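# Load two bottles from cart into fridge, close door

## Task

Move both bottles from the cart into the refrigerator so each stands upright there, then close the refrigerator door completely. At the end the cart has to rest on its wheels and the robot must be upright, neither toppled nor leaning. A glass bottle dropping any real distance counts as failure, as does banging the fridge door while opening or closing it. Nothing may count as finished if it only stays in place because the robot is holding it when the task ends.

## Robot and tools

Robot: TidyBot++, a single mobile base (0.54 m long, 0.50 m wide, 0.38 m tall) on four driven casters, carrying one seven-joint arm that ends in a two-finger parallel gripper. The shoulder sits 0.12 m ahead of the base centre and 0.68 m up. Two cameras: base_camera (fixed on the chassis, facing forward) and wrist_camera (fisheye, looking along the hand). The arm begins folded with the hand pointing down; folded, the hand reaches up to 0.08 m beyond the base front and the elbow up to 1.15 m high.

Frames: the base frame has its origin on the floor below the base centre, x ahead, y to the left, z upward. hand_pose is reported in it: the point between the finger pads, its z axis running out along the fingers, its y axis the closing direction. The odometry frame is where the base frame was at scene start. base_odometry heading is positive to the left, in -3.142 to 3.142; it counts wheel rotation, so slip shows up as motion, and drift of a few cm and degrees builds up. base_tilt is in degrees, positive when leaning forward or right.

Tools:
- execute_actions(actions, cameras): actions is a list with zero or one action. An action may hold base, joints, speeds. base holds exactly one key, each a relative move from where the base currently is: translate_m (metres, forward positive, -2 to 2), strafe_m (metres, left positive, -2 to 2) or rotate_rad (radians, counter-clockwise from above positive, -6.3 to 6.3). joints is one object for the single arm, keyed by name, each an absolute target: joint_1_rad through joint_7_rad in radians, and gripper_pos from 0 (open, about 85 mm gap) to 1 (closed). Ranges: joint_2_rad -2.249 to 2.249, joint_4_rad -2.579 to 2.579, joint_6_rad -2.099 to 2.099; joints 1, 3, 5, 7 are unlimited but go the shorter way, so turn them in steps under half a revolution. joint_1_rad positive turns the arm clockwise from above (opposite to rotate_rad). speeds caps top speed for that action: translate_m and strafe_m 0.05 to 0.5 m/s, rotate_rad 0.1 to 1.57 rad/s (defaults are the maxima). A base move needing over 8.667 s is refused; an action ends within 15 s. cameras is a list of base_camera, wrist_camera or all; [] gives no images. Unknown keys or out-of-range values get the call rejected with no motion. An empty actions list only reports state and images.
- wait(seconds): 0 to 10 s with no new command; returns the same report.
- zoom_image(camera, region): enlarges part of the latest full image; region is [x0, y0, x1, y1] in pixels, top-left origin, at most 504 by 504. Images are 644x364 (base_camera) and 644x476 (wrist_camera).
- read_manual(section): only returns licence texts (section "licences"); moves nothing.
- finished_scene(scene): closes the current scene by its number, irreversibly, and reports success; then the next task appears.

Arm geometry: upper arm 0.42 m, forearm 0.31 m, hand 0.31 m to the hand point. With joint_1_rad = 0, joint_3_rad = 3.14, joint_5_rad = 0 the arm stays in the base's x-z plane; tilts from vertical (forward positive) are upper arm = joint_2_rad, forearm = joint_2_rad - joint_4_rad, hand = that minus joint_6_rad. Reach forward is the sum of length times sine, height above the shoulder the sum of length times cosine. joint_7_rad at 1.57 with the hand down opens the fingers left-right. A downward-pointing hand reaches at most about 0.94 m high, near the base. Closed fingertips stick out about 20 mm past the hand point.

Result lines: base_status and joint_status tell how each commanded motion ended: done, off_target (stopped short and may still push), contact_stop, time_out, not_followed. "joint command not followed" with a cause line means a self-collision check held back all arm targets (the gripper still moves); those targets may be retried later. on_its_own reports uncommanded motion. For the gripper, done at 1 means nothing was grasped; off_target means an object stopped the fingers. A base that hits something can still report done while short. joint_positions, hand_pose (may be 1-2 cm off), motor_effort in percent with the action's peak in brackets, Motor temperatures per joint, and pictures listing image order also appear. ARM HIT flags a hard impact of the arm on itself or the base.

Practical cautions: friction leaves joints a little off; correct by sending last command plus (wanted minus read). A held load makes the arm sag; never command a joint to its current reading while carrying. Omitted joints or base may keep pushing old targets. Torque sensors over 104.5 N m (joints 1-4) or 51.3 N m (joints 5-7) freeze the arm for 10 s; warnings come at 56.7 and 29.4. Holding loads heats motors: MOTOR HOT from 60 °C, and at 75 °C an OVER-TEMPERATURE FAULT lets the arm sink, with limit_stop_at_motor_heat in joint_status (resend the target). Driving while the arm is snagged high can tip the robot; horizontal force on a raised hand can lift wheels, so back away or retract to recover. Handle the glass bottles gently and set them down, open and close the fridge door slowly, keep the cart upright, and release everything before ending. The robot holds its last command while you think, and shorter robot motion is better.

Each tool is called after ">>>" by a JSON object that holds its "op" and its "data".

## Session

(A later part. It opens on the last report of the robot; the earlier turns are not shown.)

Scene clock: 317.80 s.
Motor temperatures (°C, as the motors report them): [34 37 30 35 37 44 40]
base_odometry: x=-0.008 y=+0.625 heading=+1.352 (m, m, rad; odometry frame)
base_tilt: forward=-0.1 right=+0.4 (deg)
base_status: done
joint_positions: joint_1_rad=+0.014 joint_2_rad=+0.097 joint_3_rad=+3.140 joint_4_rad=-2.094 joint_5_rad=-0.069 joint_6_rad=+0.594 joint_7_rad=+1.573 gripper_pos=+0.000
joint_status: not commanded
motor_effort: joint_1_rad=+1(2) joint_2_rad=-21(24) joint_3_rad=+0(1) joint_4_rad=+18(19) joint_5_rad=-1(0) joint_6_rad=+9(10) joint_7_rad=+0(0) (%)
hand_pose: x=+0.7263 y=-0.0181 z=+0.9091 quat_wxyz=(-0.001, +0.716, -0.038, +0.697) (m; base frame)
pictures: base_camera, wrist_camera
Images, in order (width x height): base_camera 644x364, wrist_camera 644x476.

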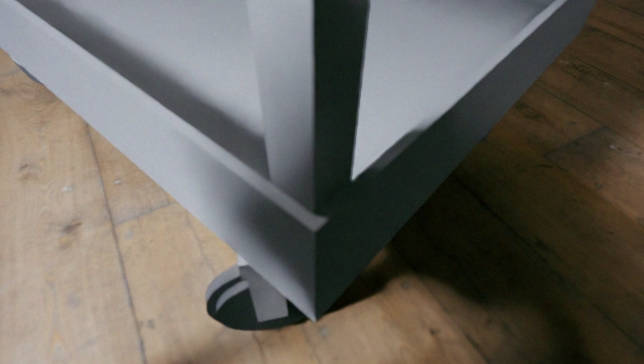

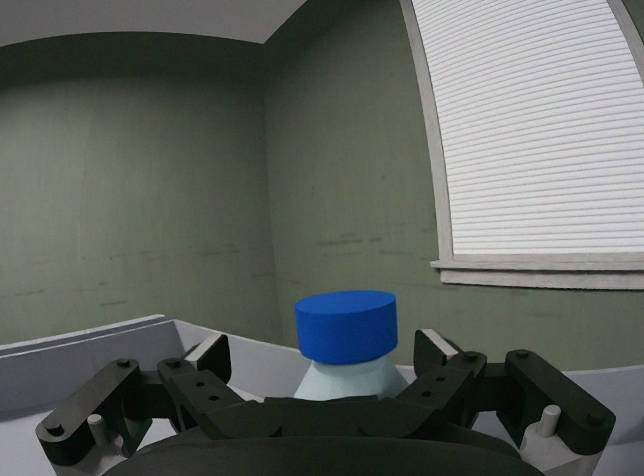

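>>> {"op": "execute_actions", "data": {"actions": [{"base":{"translate_m":0.03},"speeds":{"translate_m":0.05}}]}}

>>> {"op": "execute_actions", "data": {"actions": [{"base":{"strafe_m":-0.012},"speeds":{"strafe_m":0.05}}]}}

Scene clock: 336.60 s.
Motor temperatures (°C, as the motors report them): [34 38 30 35 37 44 40]
base_odometry: x=-0.002 y=+0.654 heading=+1.351 (m, m, rad; odometry frame)
base_tilt: forward=-0.2 right=+0.4 (deg)
base_status: done
joint_positions: joint_1_rad=+0.014 joint_2_rad=+0.097 joint_3_rad=+3.140 joint_4_rad=-2.094 joint_5_rad=-0.069 joint_6_rad=+0.594 joint_7_rad=+1.573 gripper_pos=+0.000
joint_status: not commanded
motor_effort: joint_1_rad=+1(1) joint_2_rad=-20(24) joint_3_rad=+0(1) joint_4_rad=+18(18) joint_5_rad=-1(1) joint_6_rad=+9(10) joint_7_rad=+0(0) (%)
hand_pose: x=+0.7264 y=-0.0181 z=+0.9089 quat_wxyz=(-0.001, +0.716, -0.038, +0.697) (m; base frame)
pictures: base_camera, wrist_camera
Images, in order (width x height): base_camera 644x364, wrist_camera 644x476.

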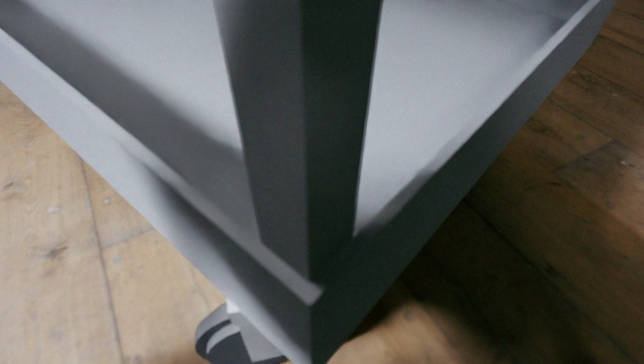

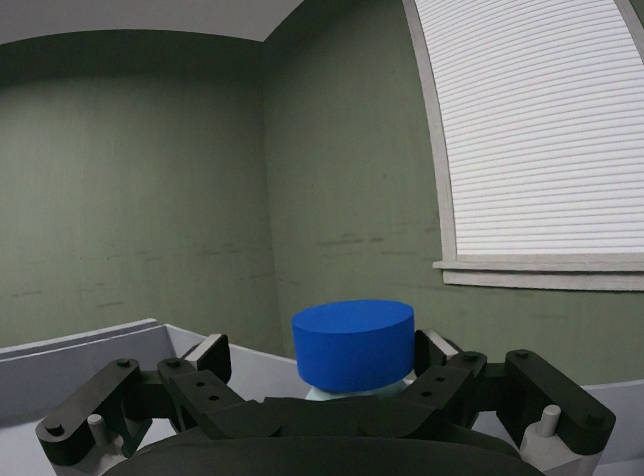

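Scene clock: 337.30 s.
Motor temperatures (°C, as the motors report them): [34 38 30 35 37 44 40]
base_odometry: x=+0.010 y=+0.652 heading=+1.352 (m, m, rad; odometry frame)
base_tilt: forward=-0.1 right=+0.4 (deg)
base_status: done
joint_positions: joint_1_rad=+0.013 joint_2_rad=+0.097 joint_3_rad=+3.140 joint_4_rad=-2.094 joint_5_rad=-0.069 joint_6_rad=+0.594 joint_7_rad=+1.573 gripper_pos=+0.000
joint_status: not commanded
motor_effort: joint_1_rad=+1(3) joint_2_rad=-21(23) joint_3_rad=+0(2) joint_4_rad=+17(18) joint_5_rad=+0(1) joint_6_rad=+9(10) joint_7_rad=+0(0) (%)
hand_pose: x=+0.7264 y=-0.0178 z=+0.9089 quat_wxyz=(-0.001, +0.716, -0.037, +0.697) (m; base frame)
pictures: base_camera, wrist_camera
Images, in order (width x height): base_camera 644x364, wrist_camera 644x476.

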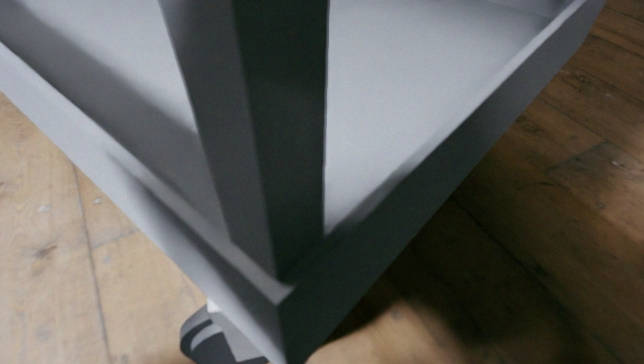

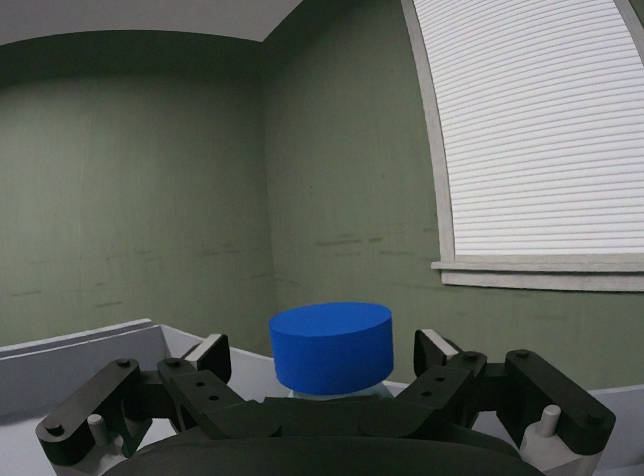

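Width 122; a bit more.

>>> {"op": "execute_actions", "data": {"actions": [{"base":{"translate_m":0.022},"speeds":{"translate_m":0.05}}], "cameras": []}}

>>> {"op": "execute_actions", "data": {"actions": [{"joints":{"gripper_pos":1}}]}}

Scene clock: 340.90 s.
Motor temperatures (°C, as the motors report them): [34 38 30 35 37 44 40]
base_odometry: x=+0.015 y=+0.673 heading=+1.351 (m, m, rad; odometry frame)
base_tilt: forward=-0.1 right=+0.3 (deg)
base_status: done
joint_positions: joint_1_rad=+0.013 joint_2_rad=+0.098 joint_3_rad=+3.140 joint_4_rad=-2.095 joint_5_rad=-0.069 joint_6_rad=+0.594 joint_7_rad=+1.573 gripper_pos=+0.000
joint_status: not commanded
motor_effort: joint_1_rad=+1(2) joint_2_rad=-21(25) joint_3_rad=+0(2) joint_4_rad=+18(19) joint_5_rad=-1(0) joint_6_rad=+9(10) joint_7_rad=+0(0) (%)
hand_pose: x=+0.7263 y=-0.0178 z=+0.9088 quat_wxyz=(-0.001, +0.716, -0.037, +0.697) (m; base frame)
pictures: none
No camera images: the call's "cameras" was empty. Leave "cameras" out to get every camera's image.

Scene clock: 342.00 s.
Motor temperatures (°C, as the motors report them): [34 38 30 35 37 44 40]
base_odometry: x=+0.015 y=+0.673 heading=+1.351 (m, m, rad; odometry frame)
base_tilt: forward=-0.1 right=+0.4 (deg)
base_status: not commanded
joint_positions: joint_1_rad=+0.013 joint_2_rad=+0.098 joint_3_rad=+3.140 joint_4_rad=-2.095 joint_5_rad=-0.069 joint_6_rad=+0.594 joint_7_rad=+1.573 gripper_pos=+0.423
joint_status: gripper_pos off_target (ended at +0.423, target +1.000)
motor_effort: joint_1_rad=+0(2) joint_2_rad=-22(22) joint_3_rad=+0(2) joint_4_rad=+17(19) joint_5_rad=+0(0) joint_6_rad=+9(11) joint_7_rad=+0(1) (%)
hand_pose: x=+0.7263 y=-0.0178 z=+0.9086 quat_wxyz=(-0.001, +0.716, -0.037, +0.697) (m; base frame)
pictures: base_camera, wrist_camera
Images, in order (width x height): base_camera 644x364, wrist_camera 644x476.

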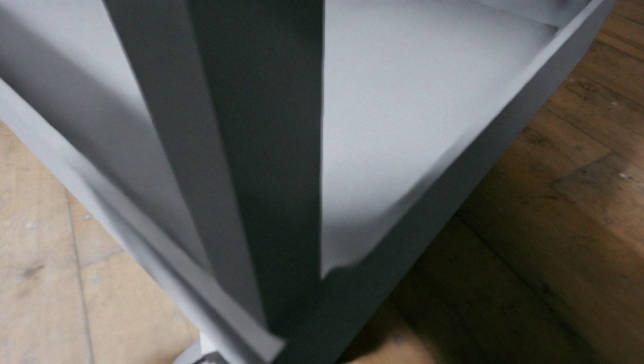

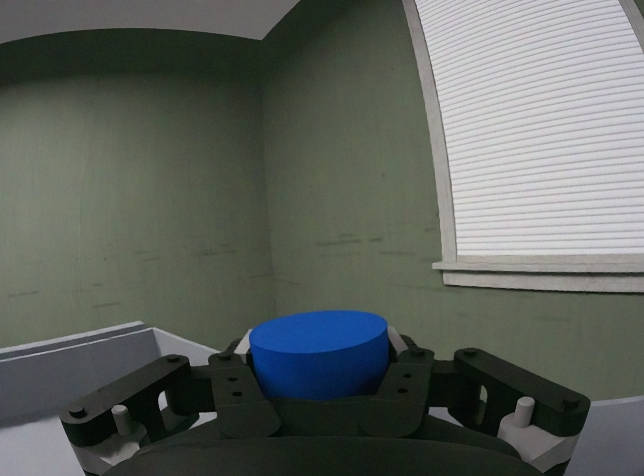

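>>> {"op": "execute_actions", "data": {"actions": [{"joints":{"joint_2_rad":-0.05,"joint_4_rad":-1.9,"joint_6_rad":0.27}}], "cameras": []}}

>>> {"op": "execute_actions", "data": {"actions": [{"joints":{"joint_2_rad":-0.25,"joint_4_rad":-1.65,"joint_6_rad":-0.2}}], "cameras": []}}

>>> {"op": "execute_actions", "data": {"actions": [{"base":{"translate_m":-0.45},"speeds":{"translate_m":0.25}}], "cameras": []}}

>>> {"op": "execute_actions", "data": {"actions": [{"base":{"rotate_rad":2.12},"joints":{"joint_1_rad":0.9},"speeds":{"rotate_rad":0.7}}], "cameras": []}}

>>> {"op": "execute_actions", "data": {"actions": [{"base":{"translate_m":0.45},"speeds":{"translate_m":0.25}}]}}

Scene clock: 351.13 s.
Motor temperatures (°C, as the motors report them): [34 38 30 35 37 44 40]
base_odometry: x=+0.015 y=+0.673 heading=+1.351 (m, m, rad; odometry frame)
base_tilt: forward=-0.2 right=+0.4 (deg)
base_status: not commanded
joint_positions: joint_1_rad=+0.013 joint_2_rad=-0.020 joint_3_rad=+3.140 joint_4_rad=-1.929 joint_5_rad=-0.069 joint_6_rad=+0.271 joint_7_rad=+1.573 gripper_pos=+0.423
joint_status: all done
motor_effort: joint_1_rad=+1(0) joint_2_rad=-22(27) joint_3_rad=+0(1) joint_4_rad=+25(25) joint_5_rad=+0(1) joint_6_rad=+13(15) joint_7_rad=+0(1) (%)
hand_pose: x=+0.7175 y=-0.0114 z=+0.9777 quat_wxyz=(-0.011, +0.729, -0.034, +0.683) (m; base frame)
pictures: none
No camera images: the call's "cameras" was empty. Leave "cameras" out to get every camera's image.

Scene clock: 352.70 s.
Motor temperatures (°C, as the motors report them): [34 38 30 35 37 44 40]
base_odometry: x=+0.015 y=+0.673 heading=+1.351 (m, m, rad; odometry frame)
base_tilt: forward=-0.1 right=+0.4 (deg)
base_status: not commanded
joint_positions: joint_1_rad=+0.013 joint_2_rad=-0.233 joint_3_rad=+3.140 joint_4_rad=-1.674 joint_5_rad=-0.069 joint_6_rad=-0.199 joint_7_rad=+1.573 gripper_pos=+0.423
joint_status: all done
motor_effort: joint_1_rad=+1(1) joint_2_rad=-17(26) joint_3_rad=+0(1) joint_4_rad=+26(28) joint_5_rad=-1(1) joint_6_rad=+14(15) joint_7_rad=+0(0) (%)
hand_pose: x=+0.6442 y=-0.0004 z=+1.1101 quat_wxyz=(-0.023, +0.731, -0.023, +0.682) (m; base frame)
pictures: none
No camera images: the call's "cameras" was empty. Leave "cameras" out to get every camera's image.

Scene clock: 355.40 s.
Motor temperatures (°C, as the motors report them): [34 38 30 35 37 44 40]
base_odometry: x=-0.083 y=+0.234 heading=+1.351 (m, m, rad; odometry frame)
base_tilt: forward=-0.1 right=+0.3 (deg)
base_status: done
joint_positions: joint_1_rad=+0.013 joint_2_rad=-0.230 joint_3_rad=+3.140 joint_4_rad=-1.674 joint_5_rad=-0.069 joint_6_rad=-0.203 joint_7_rad=+1.573 gripper_pos=+0.423
joint_status: not commanded
motor_effort: joint_1_rad=+0(1) joint_2_rad=-17(21) joint_3_rad=+0(2) joint_4_rad=+25(27) joint_5_rad=-1(2) joint_6_rad=+14(15) joint_7_rad=+0(0) (%)
hand_pose: x=+0.6454 y=-0.0003 z=+1.1075 quat_wxyz=(-0.023, +0.733, -0.023, +0.679) (m; base frame)
pictures: none
No camera images: the call's "cameras" was empty. Leave "cameras" out to get every camera's image.

Scene clock: 359.17 s.
Motor temperatures (°C, as the motors report them): [34 38 30 35 37 44 40]
base_odometry: x=-0.083 y=+0.234 heading=-2.812 (m, m, rad; odometry frame)
base_tilt: forward=-0.1 right=+0.5 (deg)
base_status: done
joint_positions: joint_1_rad=+0.881 joint_2_rad=-0.230 joint_3_rad=+3.140 joint_4_rad=-1.674 joint_5_rad=-0.069 joint_6_rad=-0.203 joint_7_rad=+1.573 gripper_pos=+0.423
joint_status: all done
motor_effort: joint_1_rad=+1(2) joint_2_rad=-17(18) joint_3_rad=+0(4) joint_4_rad=+26(25) joint_5_rad=-1(1) joint_6_rad=+14(14) joint_7_rad=+0(0) (%)
hand_pose: x=+0.4593 y=-0.4016 z=+1.1074 quat_wxyz=(+0.264, +0.655, -0.329, +0.626) (m; base frame)
pictures: none
No camera images: the call's "cameras" was empty. Leave "cameras" out to get every camera's image.

Scene clock: 361.83 s.
Motor temperatures (°C, as the motors report them): [34 38 30 35 37 44 40]
base_odometry: x=-0.508 y=+0.088 heading=-2.811 (m, m, rad; odometry frame)
base_tilt: forward=-0.1 right=+0.4 (deg)
base_status: done
joint_positions: joint_1_rad=+0.882 joint_2_rad=-0.230 joint_3_rad=+3.140 joint_4_rad=-1.674 joint_5_rad=-0.069 joint_6_rad=-0.203 joint_7_rad=+1.573 gripper_pos=+0.423
joint_status: not commanded
motor_effort: joint_1_rad=+0(2) joint_2_rad=-17(20) joint_3_rad=+0(2) joint_4_rad=+25(26) joint_5_rad=-1(1) joint_6_rad=+14(14) joint_7_rad=+0(0) (%)
hand_pose: x=+0.4588 y=-0.4020 z=+1.1073 quat_wxyz=(+0.265, +0.655, -0.330, +0.626) (m; base frame)
pictures: base_camera, wrist_camera
Images, in order (width x height): base_camera 644x364, wrist_camera 644x476.

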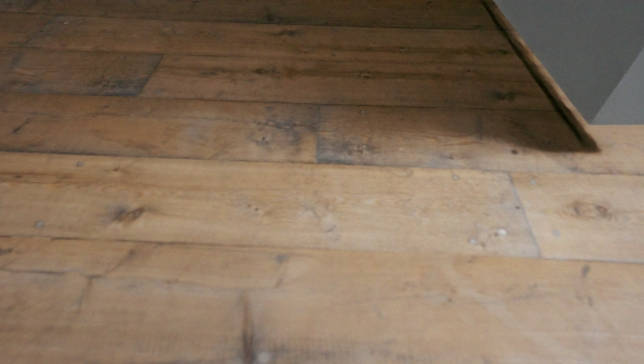

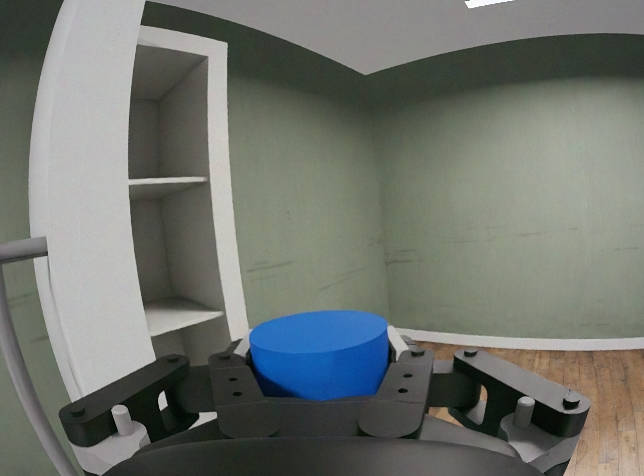

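>>> {"op": "execute_actions", "data": {"actions": [{"base":{"strafe_m":-0.69},"speeds":{"strafe_m":0.25}}]}}

Scene clock: 370.07 s.
Motor temperatures (°C, as the motors report them): [34 38 30 35 37 44 40]
base_odometry: x=-0.733 y=+0.740 heading=-2.811 (m, m, rad; odometry frame)
base_tilt: forward=-0.1 right=+0.5 (deg)
base_status: done
joint_positions: joint_1_rad=+0.882 joint_2_rad=-0.229 joint_3_rad=+3.140 joint_4_rad=-1.674 joint_5_rad=-0.069 joint_6_rad=-0.204 joint_7_rad=+1.573 gripper_pos=+0.423
joint_status: not commanded
motor_effort: joint_1_rad=+0(3) joint_2_rad=-17(19) joint_3_rad=+0(3) joint_4_rad=+26(26) joint_5_rad=-1(1) joint_6_rad=+14(14) joint_7_rad=+1(0) (%)
hand_pose: x=+0.4590 y=-0.4023 z=+1.1065 quat_wxyz=(+0.264, +0.656, -0.330, +0.625) (m; base frame)
pictures: base_camera, wrist_camera
Images, in order (width x height): base_camera 644x364, wrist_camera 644x476.

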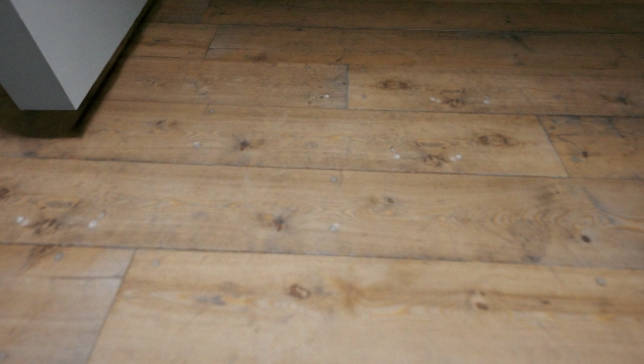

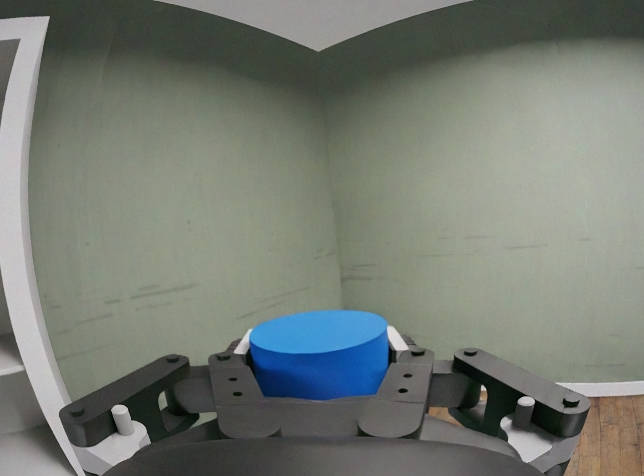

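>>> {"op": "execute_actions", "data": {"actions": [{"joints":{"joint_1_rad":0.1}}], "cameras": []}}

>>> {"op": "execute_actions", "data": {"actions": [{"base":{"translate_m":0.4},"speeds":{"translate_m":0.15}}]}}

Scene clock: 376.37 s.
Motor temperatures (°C, as the motors report them): [34 38 30 35 37 44 40]
base_odometry: x=-0.733 y=+0.740 heading=-2.811 (m, m, rad; odometry frame)
base_tilt: forward=-0.1 right=+0.4 (deg)
base_status: not commanded
joint_positions: joint_1_rad=+0.120 joint_2_rad=-0.229 joint_3_rad=+3.139 joint_4_rad=-1.674 joint_5_rad=-0.069 joint_6_rad=-0.204 joint_7_rad=+1.573 gripper_pos=+0.423
joint_status: all done
motor_effort: joint_1_rad=+0(2) joint_2_rad=-16(18) joint_3_rad=+0(2) joint_4_rad=+25(25) joint_5_rad=-1(2) joint_6_rad=+14(14) joint_7_rad=+0(0) (%)
hand_pose: x=+0.6427 y=-0.0559 z=+1.1065 quat_wxyz=(+0.013, +0.732, -0.062, +0.679) (m; base frame)
pictures: none
No camera images: the call's "cameras" was empty. Leave "cameras" out to get every camera's image.

Scene clock: 379.70 s.
Motor temperatures (°C, as the motors report them): [34 38 30 35 37 44 40]
base_odometry: x=-1.111 y=+0.610 heading=-2.811 (m, m, rad; odometry frame)
base_tilt: forward=-0.1 right=+0.4 (deg)
base_status: done
joint_positions: joint_1_rad=+0.120 joint_2_rad=-0.227 joint_3_rad=+3.139 joint_4_rad=-1.674 joint_5_rad=-0.069 joint_6_rad=-0.205 joint_7_rad=+1.573 gripper_pos=+0.423
joint_status: not commanded
motor_effort: joint_1_rad=+1(1) joint_2_rad=-17(20) joint_3_rad=+0(1) joint_4_rad=+26(27) joint_5_rad=-1(1) joint_6_rad=+13(15) joint_7_rad=+0(0) (%)
hand_pose: x=+0.6435 y=-0.0560 z=+1.1052 quat_wxyz=(+0.013, +0.733, -0.062, +0.678) (m; base frame)
pictures: base_camera, wrist_camera
Images, in order (width x height): base_camera 644x364, wrist_camera 644x476.

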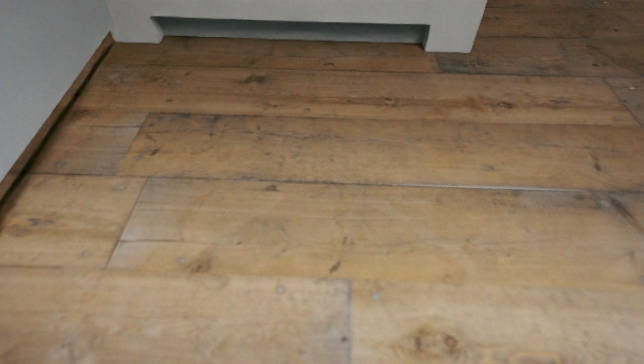

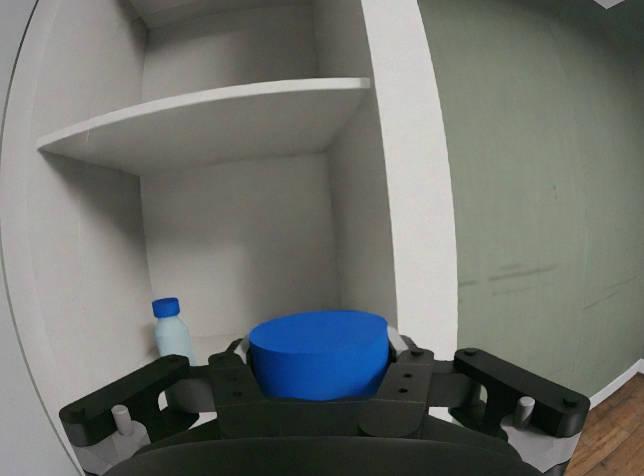

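>>> {"op": "execute_actions", "data": {"actions": [{"base":{"translate_m":0.3},"joints":{"joint_1_rad":-0.02},"speeds":{"translate_m":0.12}}]}}

Scene clock: 386.40 s.
Motor temperatures (°C, as the motors report them): [34 38 30 35 37 44 40]
base_odometry: x=-1.395 y=+0.513 heading=-2.811 (m, m, rad; odometry frame)
base_tilt: forward=+0.0 right=+0.3 (deg)
base_status: done
joint_positions: joint_1_rad=-0.005 joint_2_rad=-0.226 joint_3_rad=+3.139 joint_4_rad=-1.674 joint_5_rad=-0.069 joint_6_rad=-0.205 joint_7_rad=+1.573 gripper_pos=+0.423
joint_status: all done
motor_effort: joint_1_rad=+1(2) joint_2_rad=-17(20) joint_3_rad=+0(2) joint_4_rad=+26(27) joint_5_rad=-1(2) joint_6_rad=+14(14) joint_7_rad=+0(0) (%)
hand_pose: x=+0.6467 y=+0.0097 z=+1.1048 quat_wxyz=(-0.029, +0.735, -0.017, +0.677) (m; base frame)
pictures: base_camera, wrist_camera
Images, in order (width x height): base_camera 644x364, wrist_camera 644x476.

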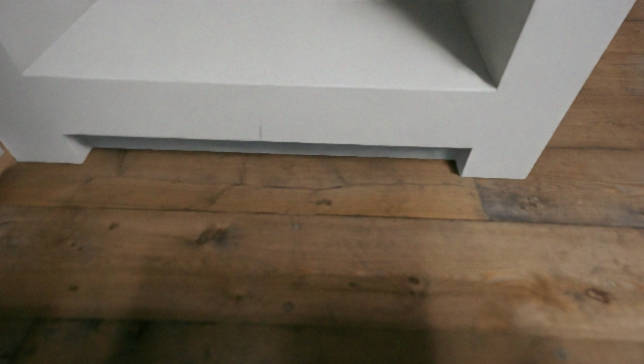

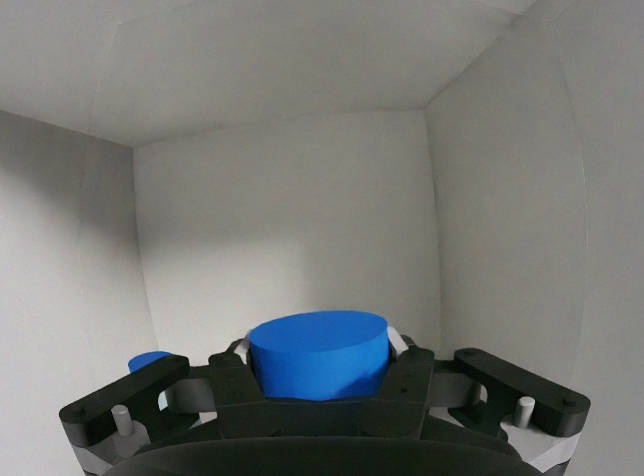

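>>> {"op": "execute_actions", "data": {"actions": [{"base":{"translate_m":0.08},"speeds":{"translate_m":0.08}}], "cameras": []}}

>>> {"op": "execute_actions", "data": {"actions": [{"joints":{"joint_4_rad":-1.8,"joint_6_rad":0.0}}], "cameras": []}}

>>> {"op": "execute_actions", "data": {"actions": [{"joints":{"joint_4_rad":-1.93,"joint_6_rad":0.13}}]}}

Scene clock: 393.43 s.
Motor temperatures (°C, as the motors report them): [34 38 30 35 37 44 40]
base_odometry: x=-1.471 y=+0.487 heading=-2.811 (m, m, rad; odometry frame)
base_tilt: forward=+0.0 right=+0.4 (deg)
base_status: done
joint_positions: joint_1_rad=-0.005 joint_2_rad=-0.227 joint_3_rad=+3.139 joint_4_rad=-1.674 joint_5_rad=-0.069 joint_6_rad=-0.205 joint_7_rad=+1.573 gripper_pos=+0.423
joint_status: not commanded
motor_effort: joint_1_rad=+1(0) joint_2_rad=-16(20) joint_3_rad=+1(1) joint_4_rad=+25(26) joint_5_rad=-1(1) joint_6_rad=+14(14) joint_7_rad=+0(0) (%)
hand_pose: x=+0.6466 y=+0.0097 z=+1.1050 quat_wxyz=(-0.029, +0.735, -0.017, +0.677) (m; base frame)
pictures: none
No camera images: the call's "cameras" was empty. Leave "cameras" out to get every camera's image.

Scene clock: 394.57 s.
Motor temperatures (°C, as the motors report them): [34 38 30 35 37 44 40]
base_odometry: x=-1.471 y=+0.487 heading=-2.811 (m, m, rad; odometry frame)
base_tilt: forward=-0.1 right=+0.4 (deg)
base_status: not commanded
joint_positions: joint_1_rad=-0.005 joint_2_rad=-0.227 joint_3_rad=+3.139 joint_4_rad=-1.824 joint_5_rad=-0.069 joint_6_rad=-0.059 joint_7_rad=+1.573 gripper_pos=+0.423
joint_status: joint_6_rad off_target (ended at -0.059, target +0.000); the others done
motor_effort: joint_1_rad=+0(1) joint_2_rad=-18(19) joint_3_rad=+0(0) joint_4_rad=+26(27) joint_5_rad=-1(1) joint_6_rad=+14(14) joint_7_rad=+0(0) (%)
hand_pose: x=+0.6488 y=+0.0066 z=+1.0571 quat_wxyz=(-0.026, +0.736, -0.020, +0.676) (m; base frame)
pictures: none
No camera images: the call's "cameras" was empty. Leave "cameras" out to get every camera's image.

Scene clock: 395.57 s.
Motor temperatures (°C, as the motors report them): [34 38 30 35 37 44 40]
base_odometry: x=-1.471 y=+0.487 heading=-2.811 (m, m, rad; odometry frame)
base_tilt: forward=-0.2 right=+0.4 (deg)
base_status: not commanded
joint_positions: joint_1_rad=-0.005 joint_2_rad=-0.227 joint_3_rad=+3.139 joint_4_rad=-1.946 joint_5_rad=-0.069 joint_6_rad=+0.075 joint_7_rad=+1.573 gripper_pos=+0.423
joint_status: all done
motor_effort: joint_1_rad=+1(1) joint_2_rad=-16(18) joint_3_rad=+0(1) joint_4_rad=+25(26) joint_5_rad=-1(1) joint_6_rad=+14(14) joint_7_rad=+0(0) (%)
hand_pose: x=+0.6457 y=+0.0036 z=+1.0223 quat_wxyz=(-0.023, +0.732, -0.023, +0.680) (m; base frame)
pictures: base_camera, wrist_camera
Images, in order (width x height): base_camera 644x364, wrist_camera 644x476.

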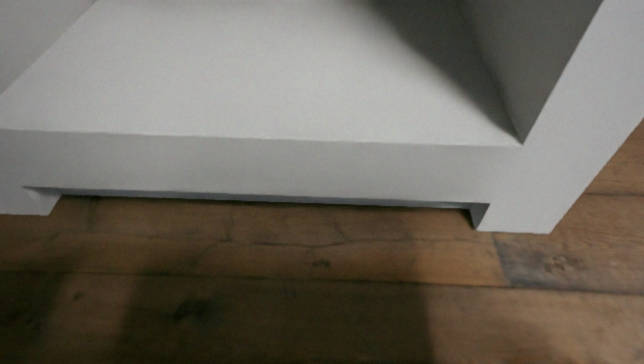

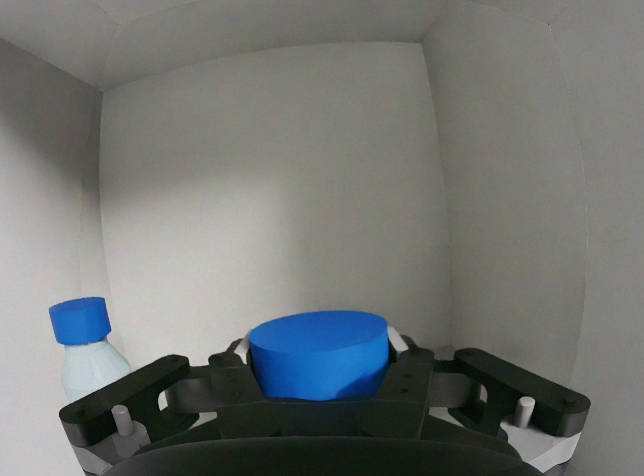

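>>> {"op": "execute_actions", "data": {"actions": [{"base":{"translate_m":0.05},"speeds":{"translate_m":0.05}}], "cameras": []}}

>>> {"op": "execute_actions", "data": {"actions": [{"joints":{"joint_4_rad":-2.0,"joint_6_rad":0.19}}]}}

Scene clock: 402.17 s.
Motor temperatures (°C, as the motors report them): [34 38 30 35 37 44 40]
base_odometry: x=-1.519 y=+0.471 heading=-2.812 (m, m, rad; odometry frame)
base_tilt: forward=-0.1 right=+0.5 (deg)
base_status: done
joint_positions: joint_1_rad=-0.005 joint_2_rad=-0.227 joint_3_rad=+3.139 joint_4_rad=-1.946 joint_5_rad=-0.069 joint_6_rad=+0.075 joint_7_rad=+1.573 gripper_pos=+0.423
joint_status: not commanded
motor_effort: joint_1_rad=+1(0) joint_2_rad=-17(20) joint_3_rad=+0(1) joint_4_rad=+25(26) joint_5_rad=-1(1) joint_6_rad=+14(14) joint_7_rad=+0(0) (%)
hand_pose: x=+0.6456 y=+0.0036 z=+1.0223 quat_wxyz=(-0.023, +0.732, -0.023, +0.680) (m; base frame)
pictures: none
No camera images: the call's "cameras" was empty. Leave "cameras" out to get every camera's image.

Scene clock: 402.97 s.
Motor temperatures (°C, as the motors report them): [34 38 30 35 37 44 40]
base_odometry: x=-1.519 y=+0.471 heading=-2.812 (m, m, rad; odometry frame)
base_tilt: forward=-0.2 right=+0.5 (deg)
base_status: not commanded
joint_positions: joint_1_rad=-0.005 joint_2_rad=-0.232 joint_3_rad=+3.139 joint_4_rad=-1.994 joint_5_rad=-0.069 joint_6_rad=+0.155 joint_7_rad=+1.573 gripper_pos=+0.423
joint_status: all done
motor_effort: joint_1_rad=+2(1) joint_2_rad=-13(17) joint_3_rad=+1(1) joint_4_rad=+21(25) joint_5_rad=-1(1) joint_6_rad=+10(14) joint_7_rad=+0(0) (%)
hand_pose: x=+0.6419 y=+0.0019 z=+1.0206 quat_wxyz=(-0.021, +0.719, -0.025, +0.694) (m; base frame)
pictures: base_camera, wrist_camera
Images, in order (width x height): base_camera 644x364, wrist_camera 644x476.

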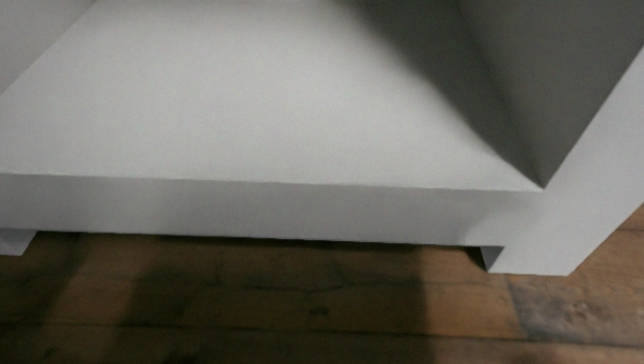

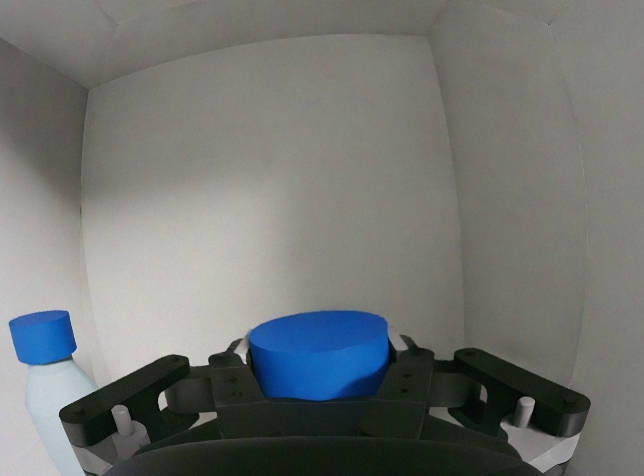

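Contact.

>>> {"op": "execute_actions", "data": {"actions": [{"joints":{"gripper_pos":0}}], "cameras": []}}

>>> {"op": "execute_actions", "data": {"actions": [{"base":{"translate_m":-0.4},"speeds":{"translate_m":0.15}}]}}

>>> {"op": "execute_actions", "data": {"actions": [{"base":{"translate_m":-0.6},"joints":{"joint_1_rad":0,"joint_2_rad":-0.35,"joint_4_rad":-2.55,"joint_6_rad":0.2,"joint_7_rad":0,"gripper_pos":1}}]}}

Scene clock: 409.00 s.
Motor temperatures (°C, as the motors report them): [34 38 30 35 37 44 40]
base_odometry: x=-1.518 y=+0.471 heading=-2.812 (m, m, rad; odometry frame)
base_tilt: forward=-0.1 right=+0.4 (deg)
base_status: not commanded
joint_positions: joint_1_rad=-0.005 joint_2_rad=-0.233 joint_3_rad=+3.139 joint_4_rad=-1.994 joint_5_rad=-0.069 joint_6_rad=+0.159 joint_7_rad=+1.573 gripper_pos=+0.000
joint_status: all done
motor_effort: joint_1_rad=+0(1) joint_2_rad=-13(14) joint_3_rad=+0(1) joint_4_rad=+20(21) joint_5_rad=-1(1) joint_6_rad=+9(11) joint_7_rad=+0(0) (%)
hand_pose: x=+0.6415 y=+0.0018 z=+1.0224 quat_wxyz=(-0.021, +0.717, -0.025, +0.696) (m; base frame)
pictures: none
No camera images: the call's "cameras" was empty. Leave "cameras" out to get every camera's image.

Scene clock: 412.33 s.
Motor temperatures (°C, as the motors report them): [34 38 30 35 37 44 40]
base_odometry: x=-1.140 y=+0.601 heading=-2.811 (m, m, rad; odometry frame)
base_tilt: forward=+0.0 right=+0.4 (deg)
base_status: done
joint_positions: joint_1_rad=-0.005 joint_2_rad=-0.244 joint_3_rad=+3.139 joint_4_rad=-1.994 joint_5_rad=-0.069 joint_6_rad=+0.161 joint_7_rad=+1.573 gripper_pos=+0.000
joint_status: not commanded
motor_effort: joint_1_rad=+0(0) joint_2_rad=-12(15) joint_3_rad=+0(1) joint_4_rad=+20(21) joint_5_rad=-1(1) joint_6_rad=+10(10) joint_7_rad=+0(0) (%)
hand_pose: x=+0.6381 y=+0.0019 z=+1.0283 quat_wxyz=(-0.021, +0.713, -0.025, +0.700) (m; base frame)
pictures: base_camera, wrist_camera
Images, in order (width x height): base_camera 644x364, wrist_camera 644x476.

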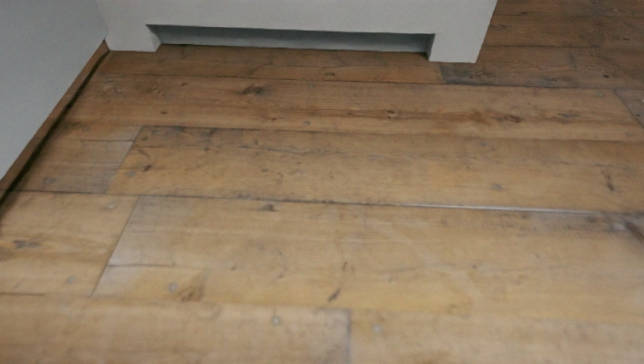

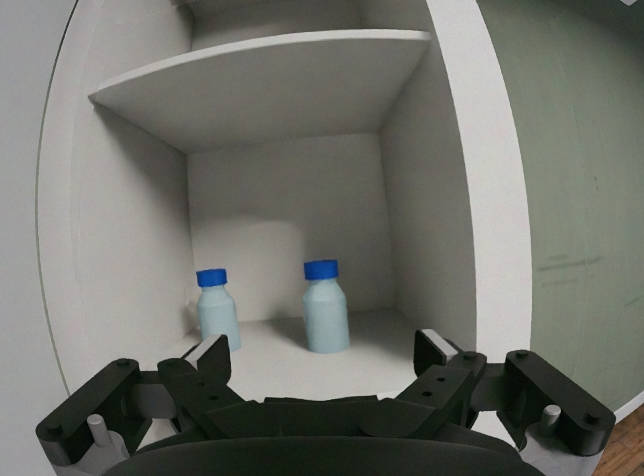

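Scene clock: 414.90 s.
Motor temperatures (°C, as the motors report them): [34 38 30 35 37 44 40]
base_odometry: x=-0.573 y=+0.796 heading=-2.811 (m, m, rad; odometry frame)
base_tilt: forward=-0.1 right=+0.3 (deg)
base_status: done
joint_positions: joint_1_rad=-0.005 joint_2_rad=-0.338 joint_3_rad=+3.139 joint_4_rad=-2.548 joint_5_rad=-0.069 joint_6_rad=+0.169 joint_7_rad=+0.013 gripper_pos=+0.999
joint_status: all done
motor_effort: joint_1_rad=+0(0) joint_2_rad=-5(15) joint_3_rad=+0(1) joint_4_rad=+17(20) joint_5_rad=-1(1) joint_6_rad=+9(9) joint_7_rad=+0(1) (%)
hand_pose: x=+0.5091 y=+0.0006 z=+0.7499 quat_wxyz=(-0.377, +0.586, -0.619, +0.362) (m; base frame)
pictures: base_camera, wrist_camera
Images, in order (width x height): base_camera 644x364, wrist_camera 644x476.

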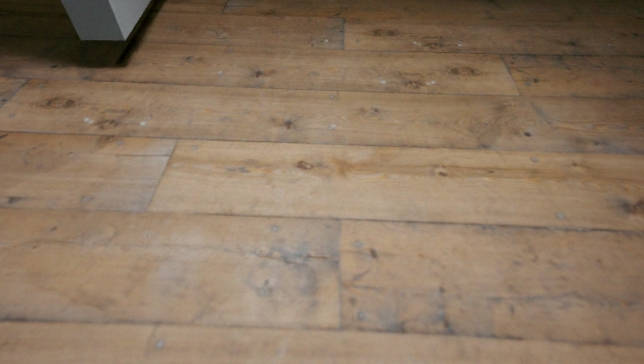

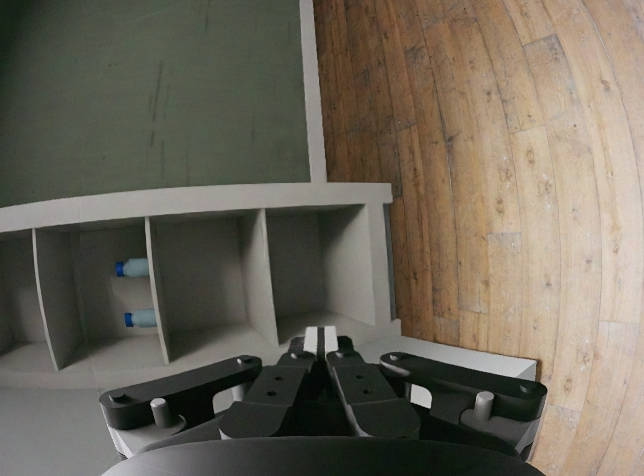

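>>> {"op": "execute_actions", "data": {"actions": [{"base":{"strafe_m":0.65}}], "cameras": []}}

>>> {"op": "execute_actions", "data": {"actions": [{"base":{"translate_m":0.45},"speeds":{"translate_m":0.2}}]}}

Scene clock: 422.53 s.
Motor temperatures (°C, as the motors report them): [34 37 30 35 37 44 40]
base_odometry: x=-0.361 y=+0.181 heading=-2.811 (m, m, rad; odometry frame)
base_tilt: forward=-0.1 right=+0.4 (deg)
base_status: done
joint_positions: joint_1_rad=-0.005 joint_2_rad=-0.338 joint_3_rad=+3.139 joint_4_rad=-2.548 joint_5_rad=-0.069 joint_6_rad=+0.170 joint_7_rad=+0.013 gripper_pos=+0.999
joint_status: not commanded
motor_effort: joint_1_rad=+0(1) joint_2_rad=-6(6) joint_3_rad=+0(1) joint_4_rad=+17(17) joint_5_rad=-1(1) joint_6_rad=+9(9) joint_7_rad=+0(1) (%)
hand_pose: x=+0.5093 y=+0.0006 z=+0.7503 quat_wxyz=(-0.378, +0.586, -0.619, +0.362) (m; base frame)
pictures: none
No camera images: the call's "cameras" was empty. Leave "cameras" out to get every camera's image.

Scene clock: 425.53 s.
Motor temperatures (°C, as the motors report them): [34 37 30 35 37 44 40]
base_odometry: x=-0.787 y=+0.035 heading=-2.811 (m, m, rad; odometry frame)
base_tilt: forward=-0.1 right=+0.4 (deg)
base_status: done
joint_positions: joint_1_rad=-0.005 joint_2_rad=-0.340 joint_3_rad=+3.139 joint_4_rad=-2.548 joint_5_rad=-0.069 joint_6_rad=+0.171 joint_7_rad=+0.013 gripper_pos=+0.999
joint_status: not commanded
motor_effort: joint_1_rad=+1(0) joint_2_rad=-6(8) joint_3_rad=+0(0) joint_4_rad=+17(18) joint_5_rad=-1(1) joint_6_rad=+9(9) joint_7_rad=+0(0) (%)
hand_pose: x=+0.5092 y=+0.0005 z=+0.7513 quat_wxyz=(-0.378, +0.586, -0.618, +0.363) (m; base frame)
pictures: base_camera, wrist_camera
Images, in order (width x height): base_camera 644x364, wrist_camera 644x476.

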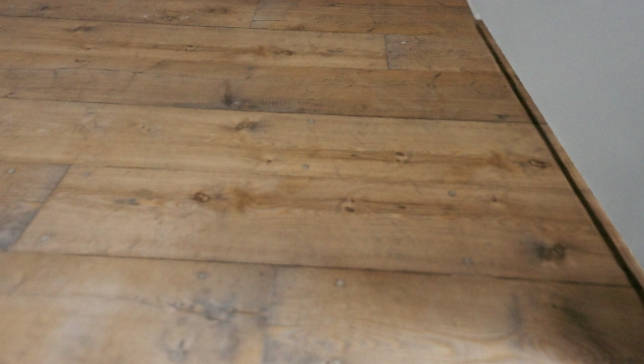

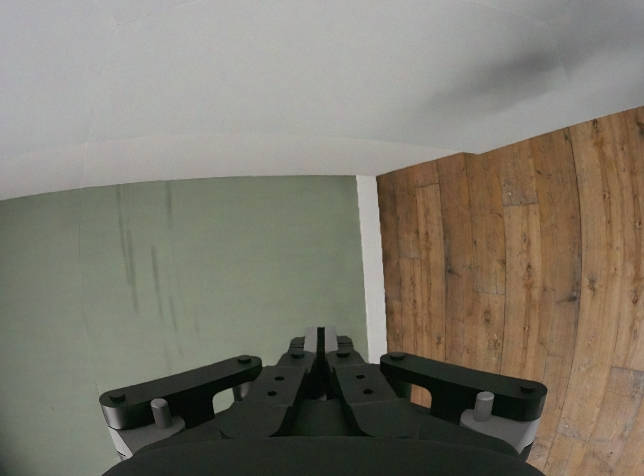

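>>> {"op": "execute_actions", "data": {"actions": [{"base":{"translate_m":0.16},"speeds":{"translate_m":0.15}}], "cameras": []}}

>>> {"op": "execute_actions", "data": {"actions": [{"base":{"strafe_m":-0.55},"speeds":{"strafe_m":0.07}}]}}

Scene clock: 433.77 s.
Motor temperatures (°C, as the motors report them): [34 37 30 35 37 44 40]
base_odometry: x=-0.938 y=-0.018 heading=-2.810 (m, m, rad; odometry frame)
base_tilt: forward=-0.1 right=+0.4 (deg)
base_status: done
joint_positions: joint_1_rad=-0.005 joint_2_rad=-0.342 joint_3_rad=+3.139 joint_4_rad=-2.548 joint_5_rad=-0.069 joint_6_rad=+0.172 joint_7_rad=+0.013 gripper_pos=+0.999
joint_status: not commanded
motor_effort: joint_1_rad=+0(1) joint_2_rad=-5(9) joint_3_rad=+0(1) joint_4_rad=+17(18) joint_5_rad=-1(1) joint_6_rad=+9(9) joint_7_rad=+0(0) (%)
hand_pose: x=+0.5091 y=+0.0005 z=+0.7522 quat_wxyz=(-0.379, +0.585, -0.618, +0.364) (m; base frame)
pictures: none
No camera images: the call's "cameras" was empty. Leave "cameras" out to get every camera's image.

Scene clock: 442.13 s.
Motor temperatures (°C, as the motors report them): [34 37 30 35 37 44 40]
base_odometry: x=-1.117 y=+0.503 heading=-2.810 (m, m, rad; odometry frame)
base_tilt: forward=-0.1 right=+0.5 (deg)
base_status: done
joint_positions: joint_1_rad=-0.007 joint_2_rad=-0.342 joint_3_rad=+3.134 joint_4_rad=-2.549 joint_5_rad=-0.067 joint_6_rad=+0.172 joint_7_rad=+0.013 gripper_pos=+0.999
joint_status: not commanded
motor_effort: joint_1_rad=+1(6) joint_2_rad=-5(6) joint_3_rad=+1(6) joint_4_rad=+17(19) joint_5_rad=-1(2) joint_6_rad=+9(11) joint_7_rad=+0(0) (%)
hand_pose: x=+0.5088 y=+0.0034 z=+0.7517 quat_wxyz=(-0.379, +0.588, -0.615, +0.363) (m; base frame)
pictures: base_camera, wrist_camera
Images, in order (width x height): base_camera 644x364, wrist_camera 644x476.

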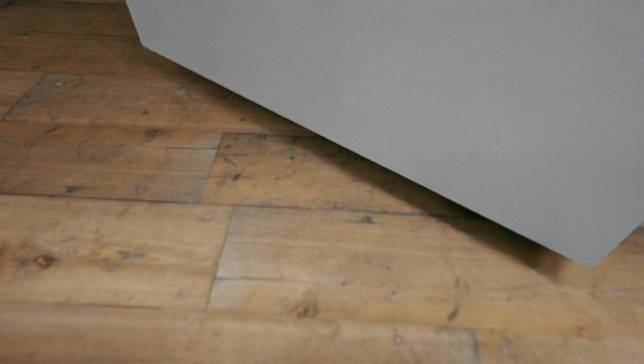

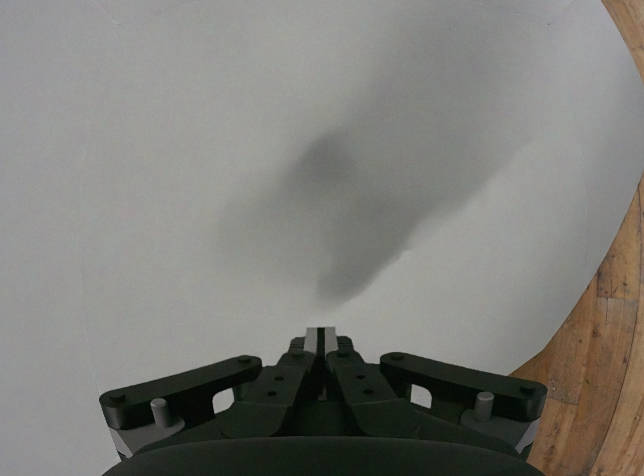

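>>> {"op": "execute_actions", "data": {"actions": [{"base":{"translate_m":0.3},"speeds":{"translate_m":0.06}}]}}

Scene clock: 455.23 s.
Motor temperatures (°C, as the motors report them): [34 37 30 35 37 44 40]
base_odometry: x=-1.398 y=+0.406 heading=-2.812 (m, m, rad; odometry frame)
base_tilt: forward=-0.2 right=+0.2 (deg)
base_status: translate_m time_out (by the wheels' count: +0.296 of +0.300)
joint_positions: joint_1_rad=-0.005 joint_2_rad=-0.443 joint_3_rad=+3.134 joint_4_rad=-2.591 joint_5_rad=-0.067 joint_6_rad=+0.070 joint_7_rad=+0.013 gripper_pos=+0.999
joint_status: not commanded
motor_effort: joint_1_rad=+1(5) joint_2_rad=+15(19) joint_3_rad=+2(5) joint_4_rad=+24(30) joint_5_rad=-1(0) joint_6_rad=+26(33) joint_7_rad=+0(0) (%)
hand_pose: x=+0.4741 y=+0.0040 z=+0.7389 quat_wxyz=(-0.367, +0.596, -0.623, +0.349) (m; base frame)
pictures: base_camera, wrist_camera
Images, in order (width x height): base_camera 644x364, wrist_camera 644x476.

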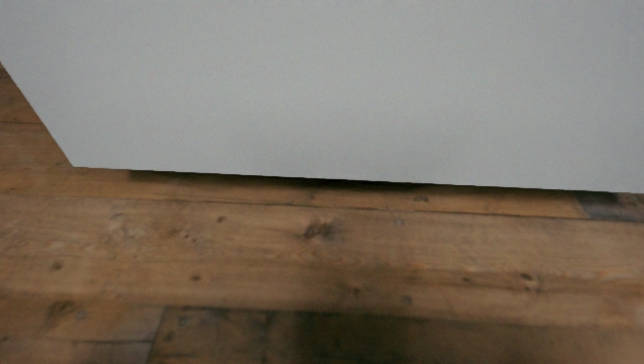

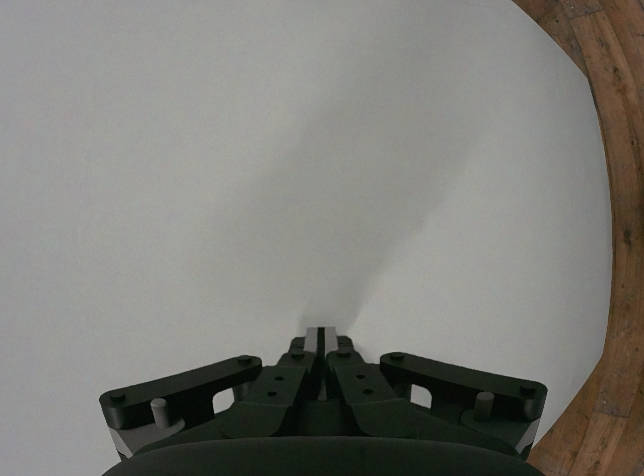

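>>> {"op": "execute_actions", "data": {"actions": [{"base":{"translate_m":-0.35}}]}}

Scene clock: 458.93 s.
Motor temperatures (°C, as the motors report them): [34 37 30 35 37 44 40]
base_odometry: x=-1.067 y=+0.520 heading=-2.811 (m, m, rad; odometry frame)
base_tilt: forward=-0.1 right=+0.4 (deg)
base_status: done
joint_positions: joint_1_rad=-0.005 joint_2_rad=-0.348 joint_3_rad=+3.136 joint_4_rad=-2.548 joint_5_rad=-0.067 joint_6_rad=+0.174 joint_7_rad=+0.013 gripper_pos=+0.999
joint_status: not commanded
motor_effort: joint_1_rad=+1(4) joint_2_rad=-5(17) joint_3_rad=+0(4) joint_4_rad=+17(24) joint_5_rad=-1(1) joint_6_rad=+9(24) joint_7_rad=+0(0) (%)
hand_pose: x=+0.5092 y=+0.0019 z=+0.7554 quat_wxyz=(-0.382, +0.585, -0.614, +0.367) (m; base frame)
pictures: base_camera, wrist_camera
Images, in order (width x height): base_camera 644x364, wrist_camera 644x476.

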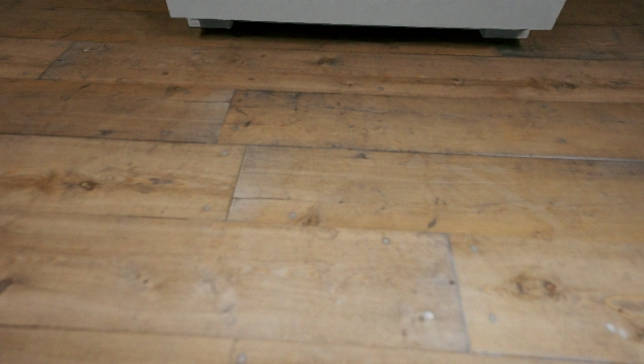

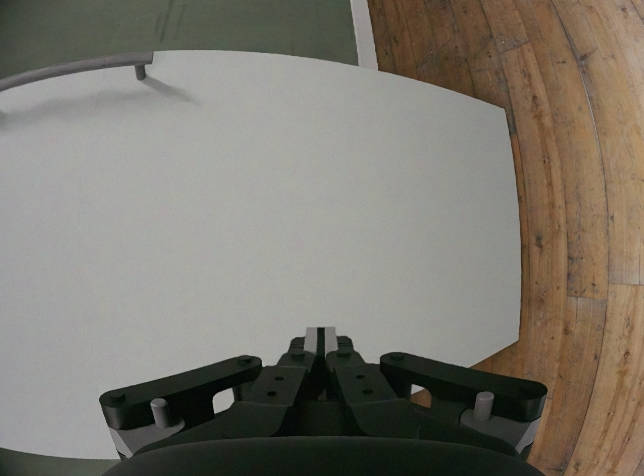

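>>> {"op": "finished_scene", "data": {"scene": 2}}

The scene is finished: the task was done.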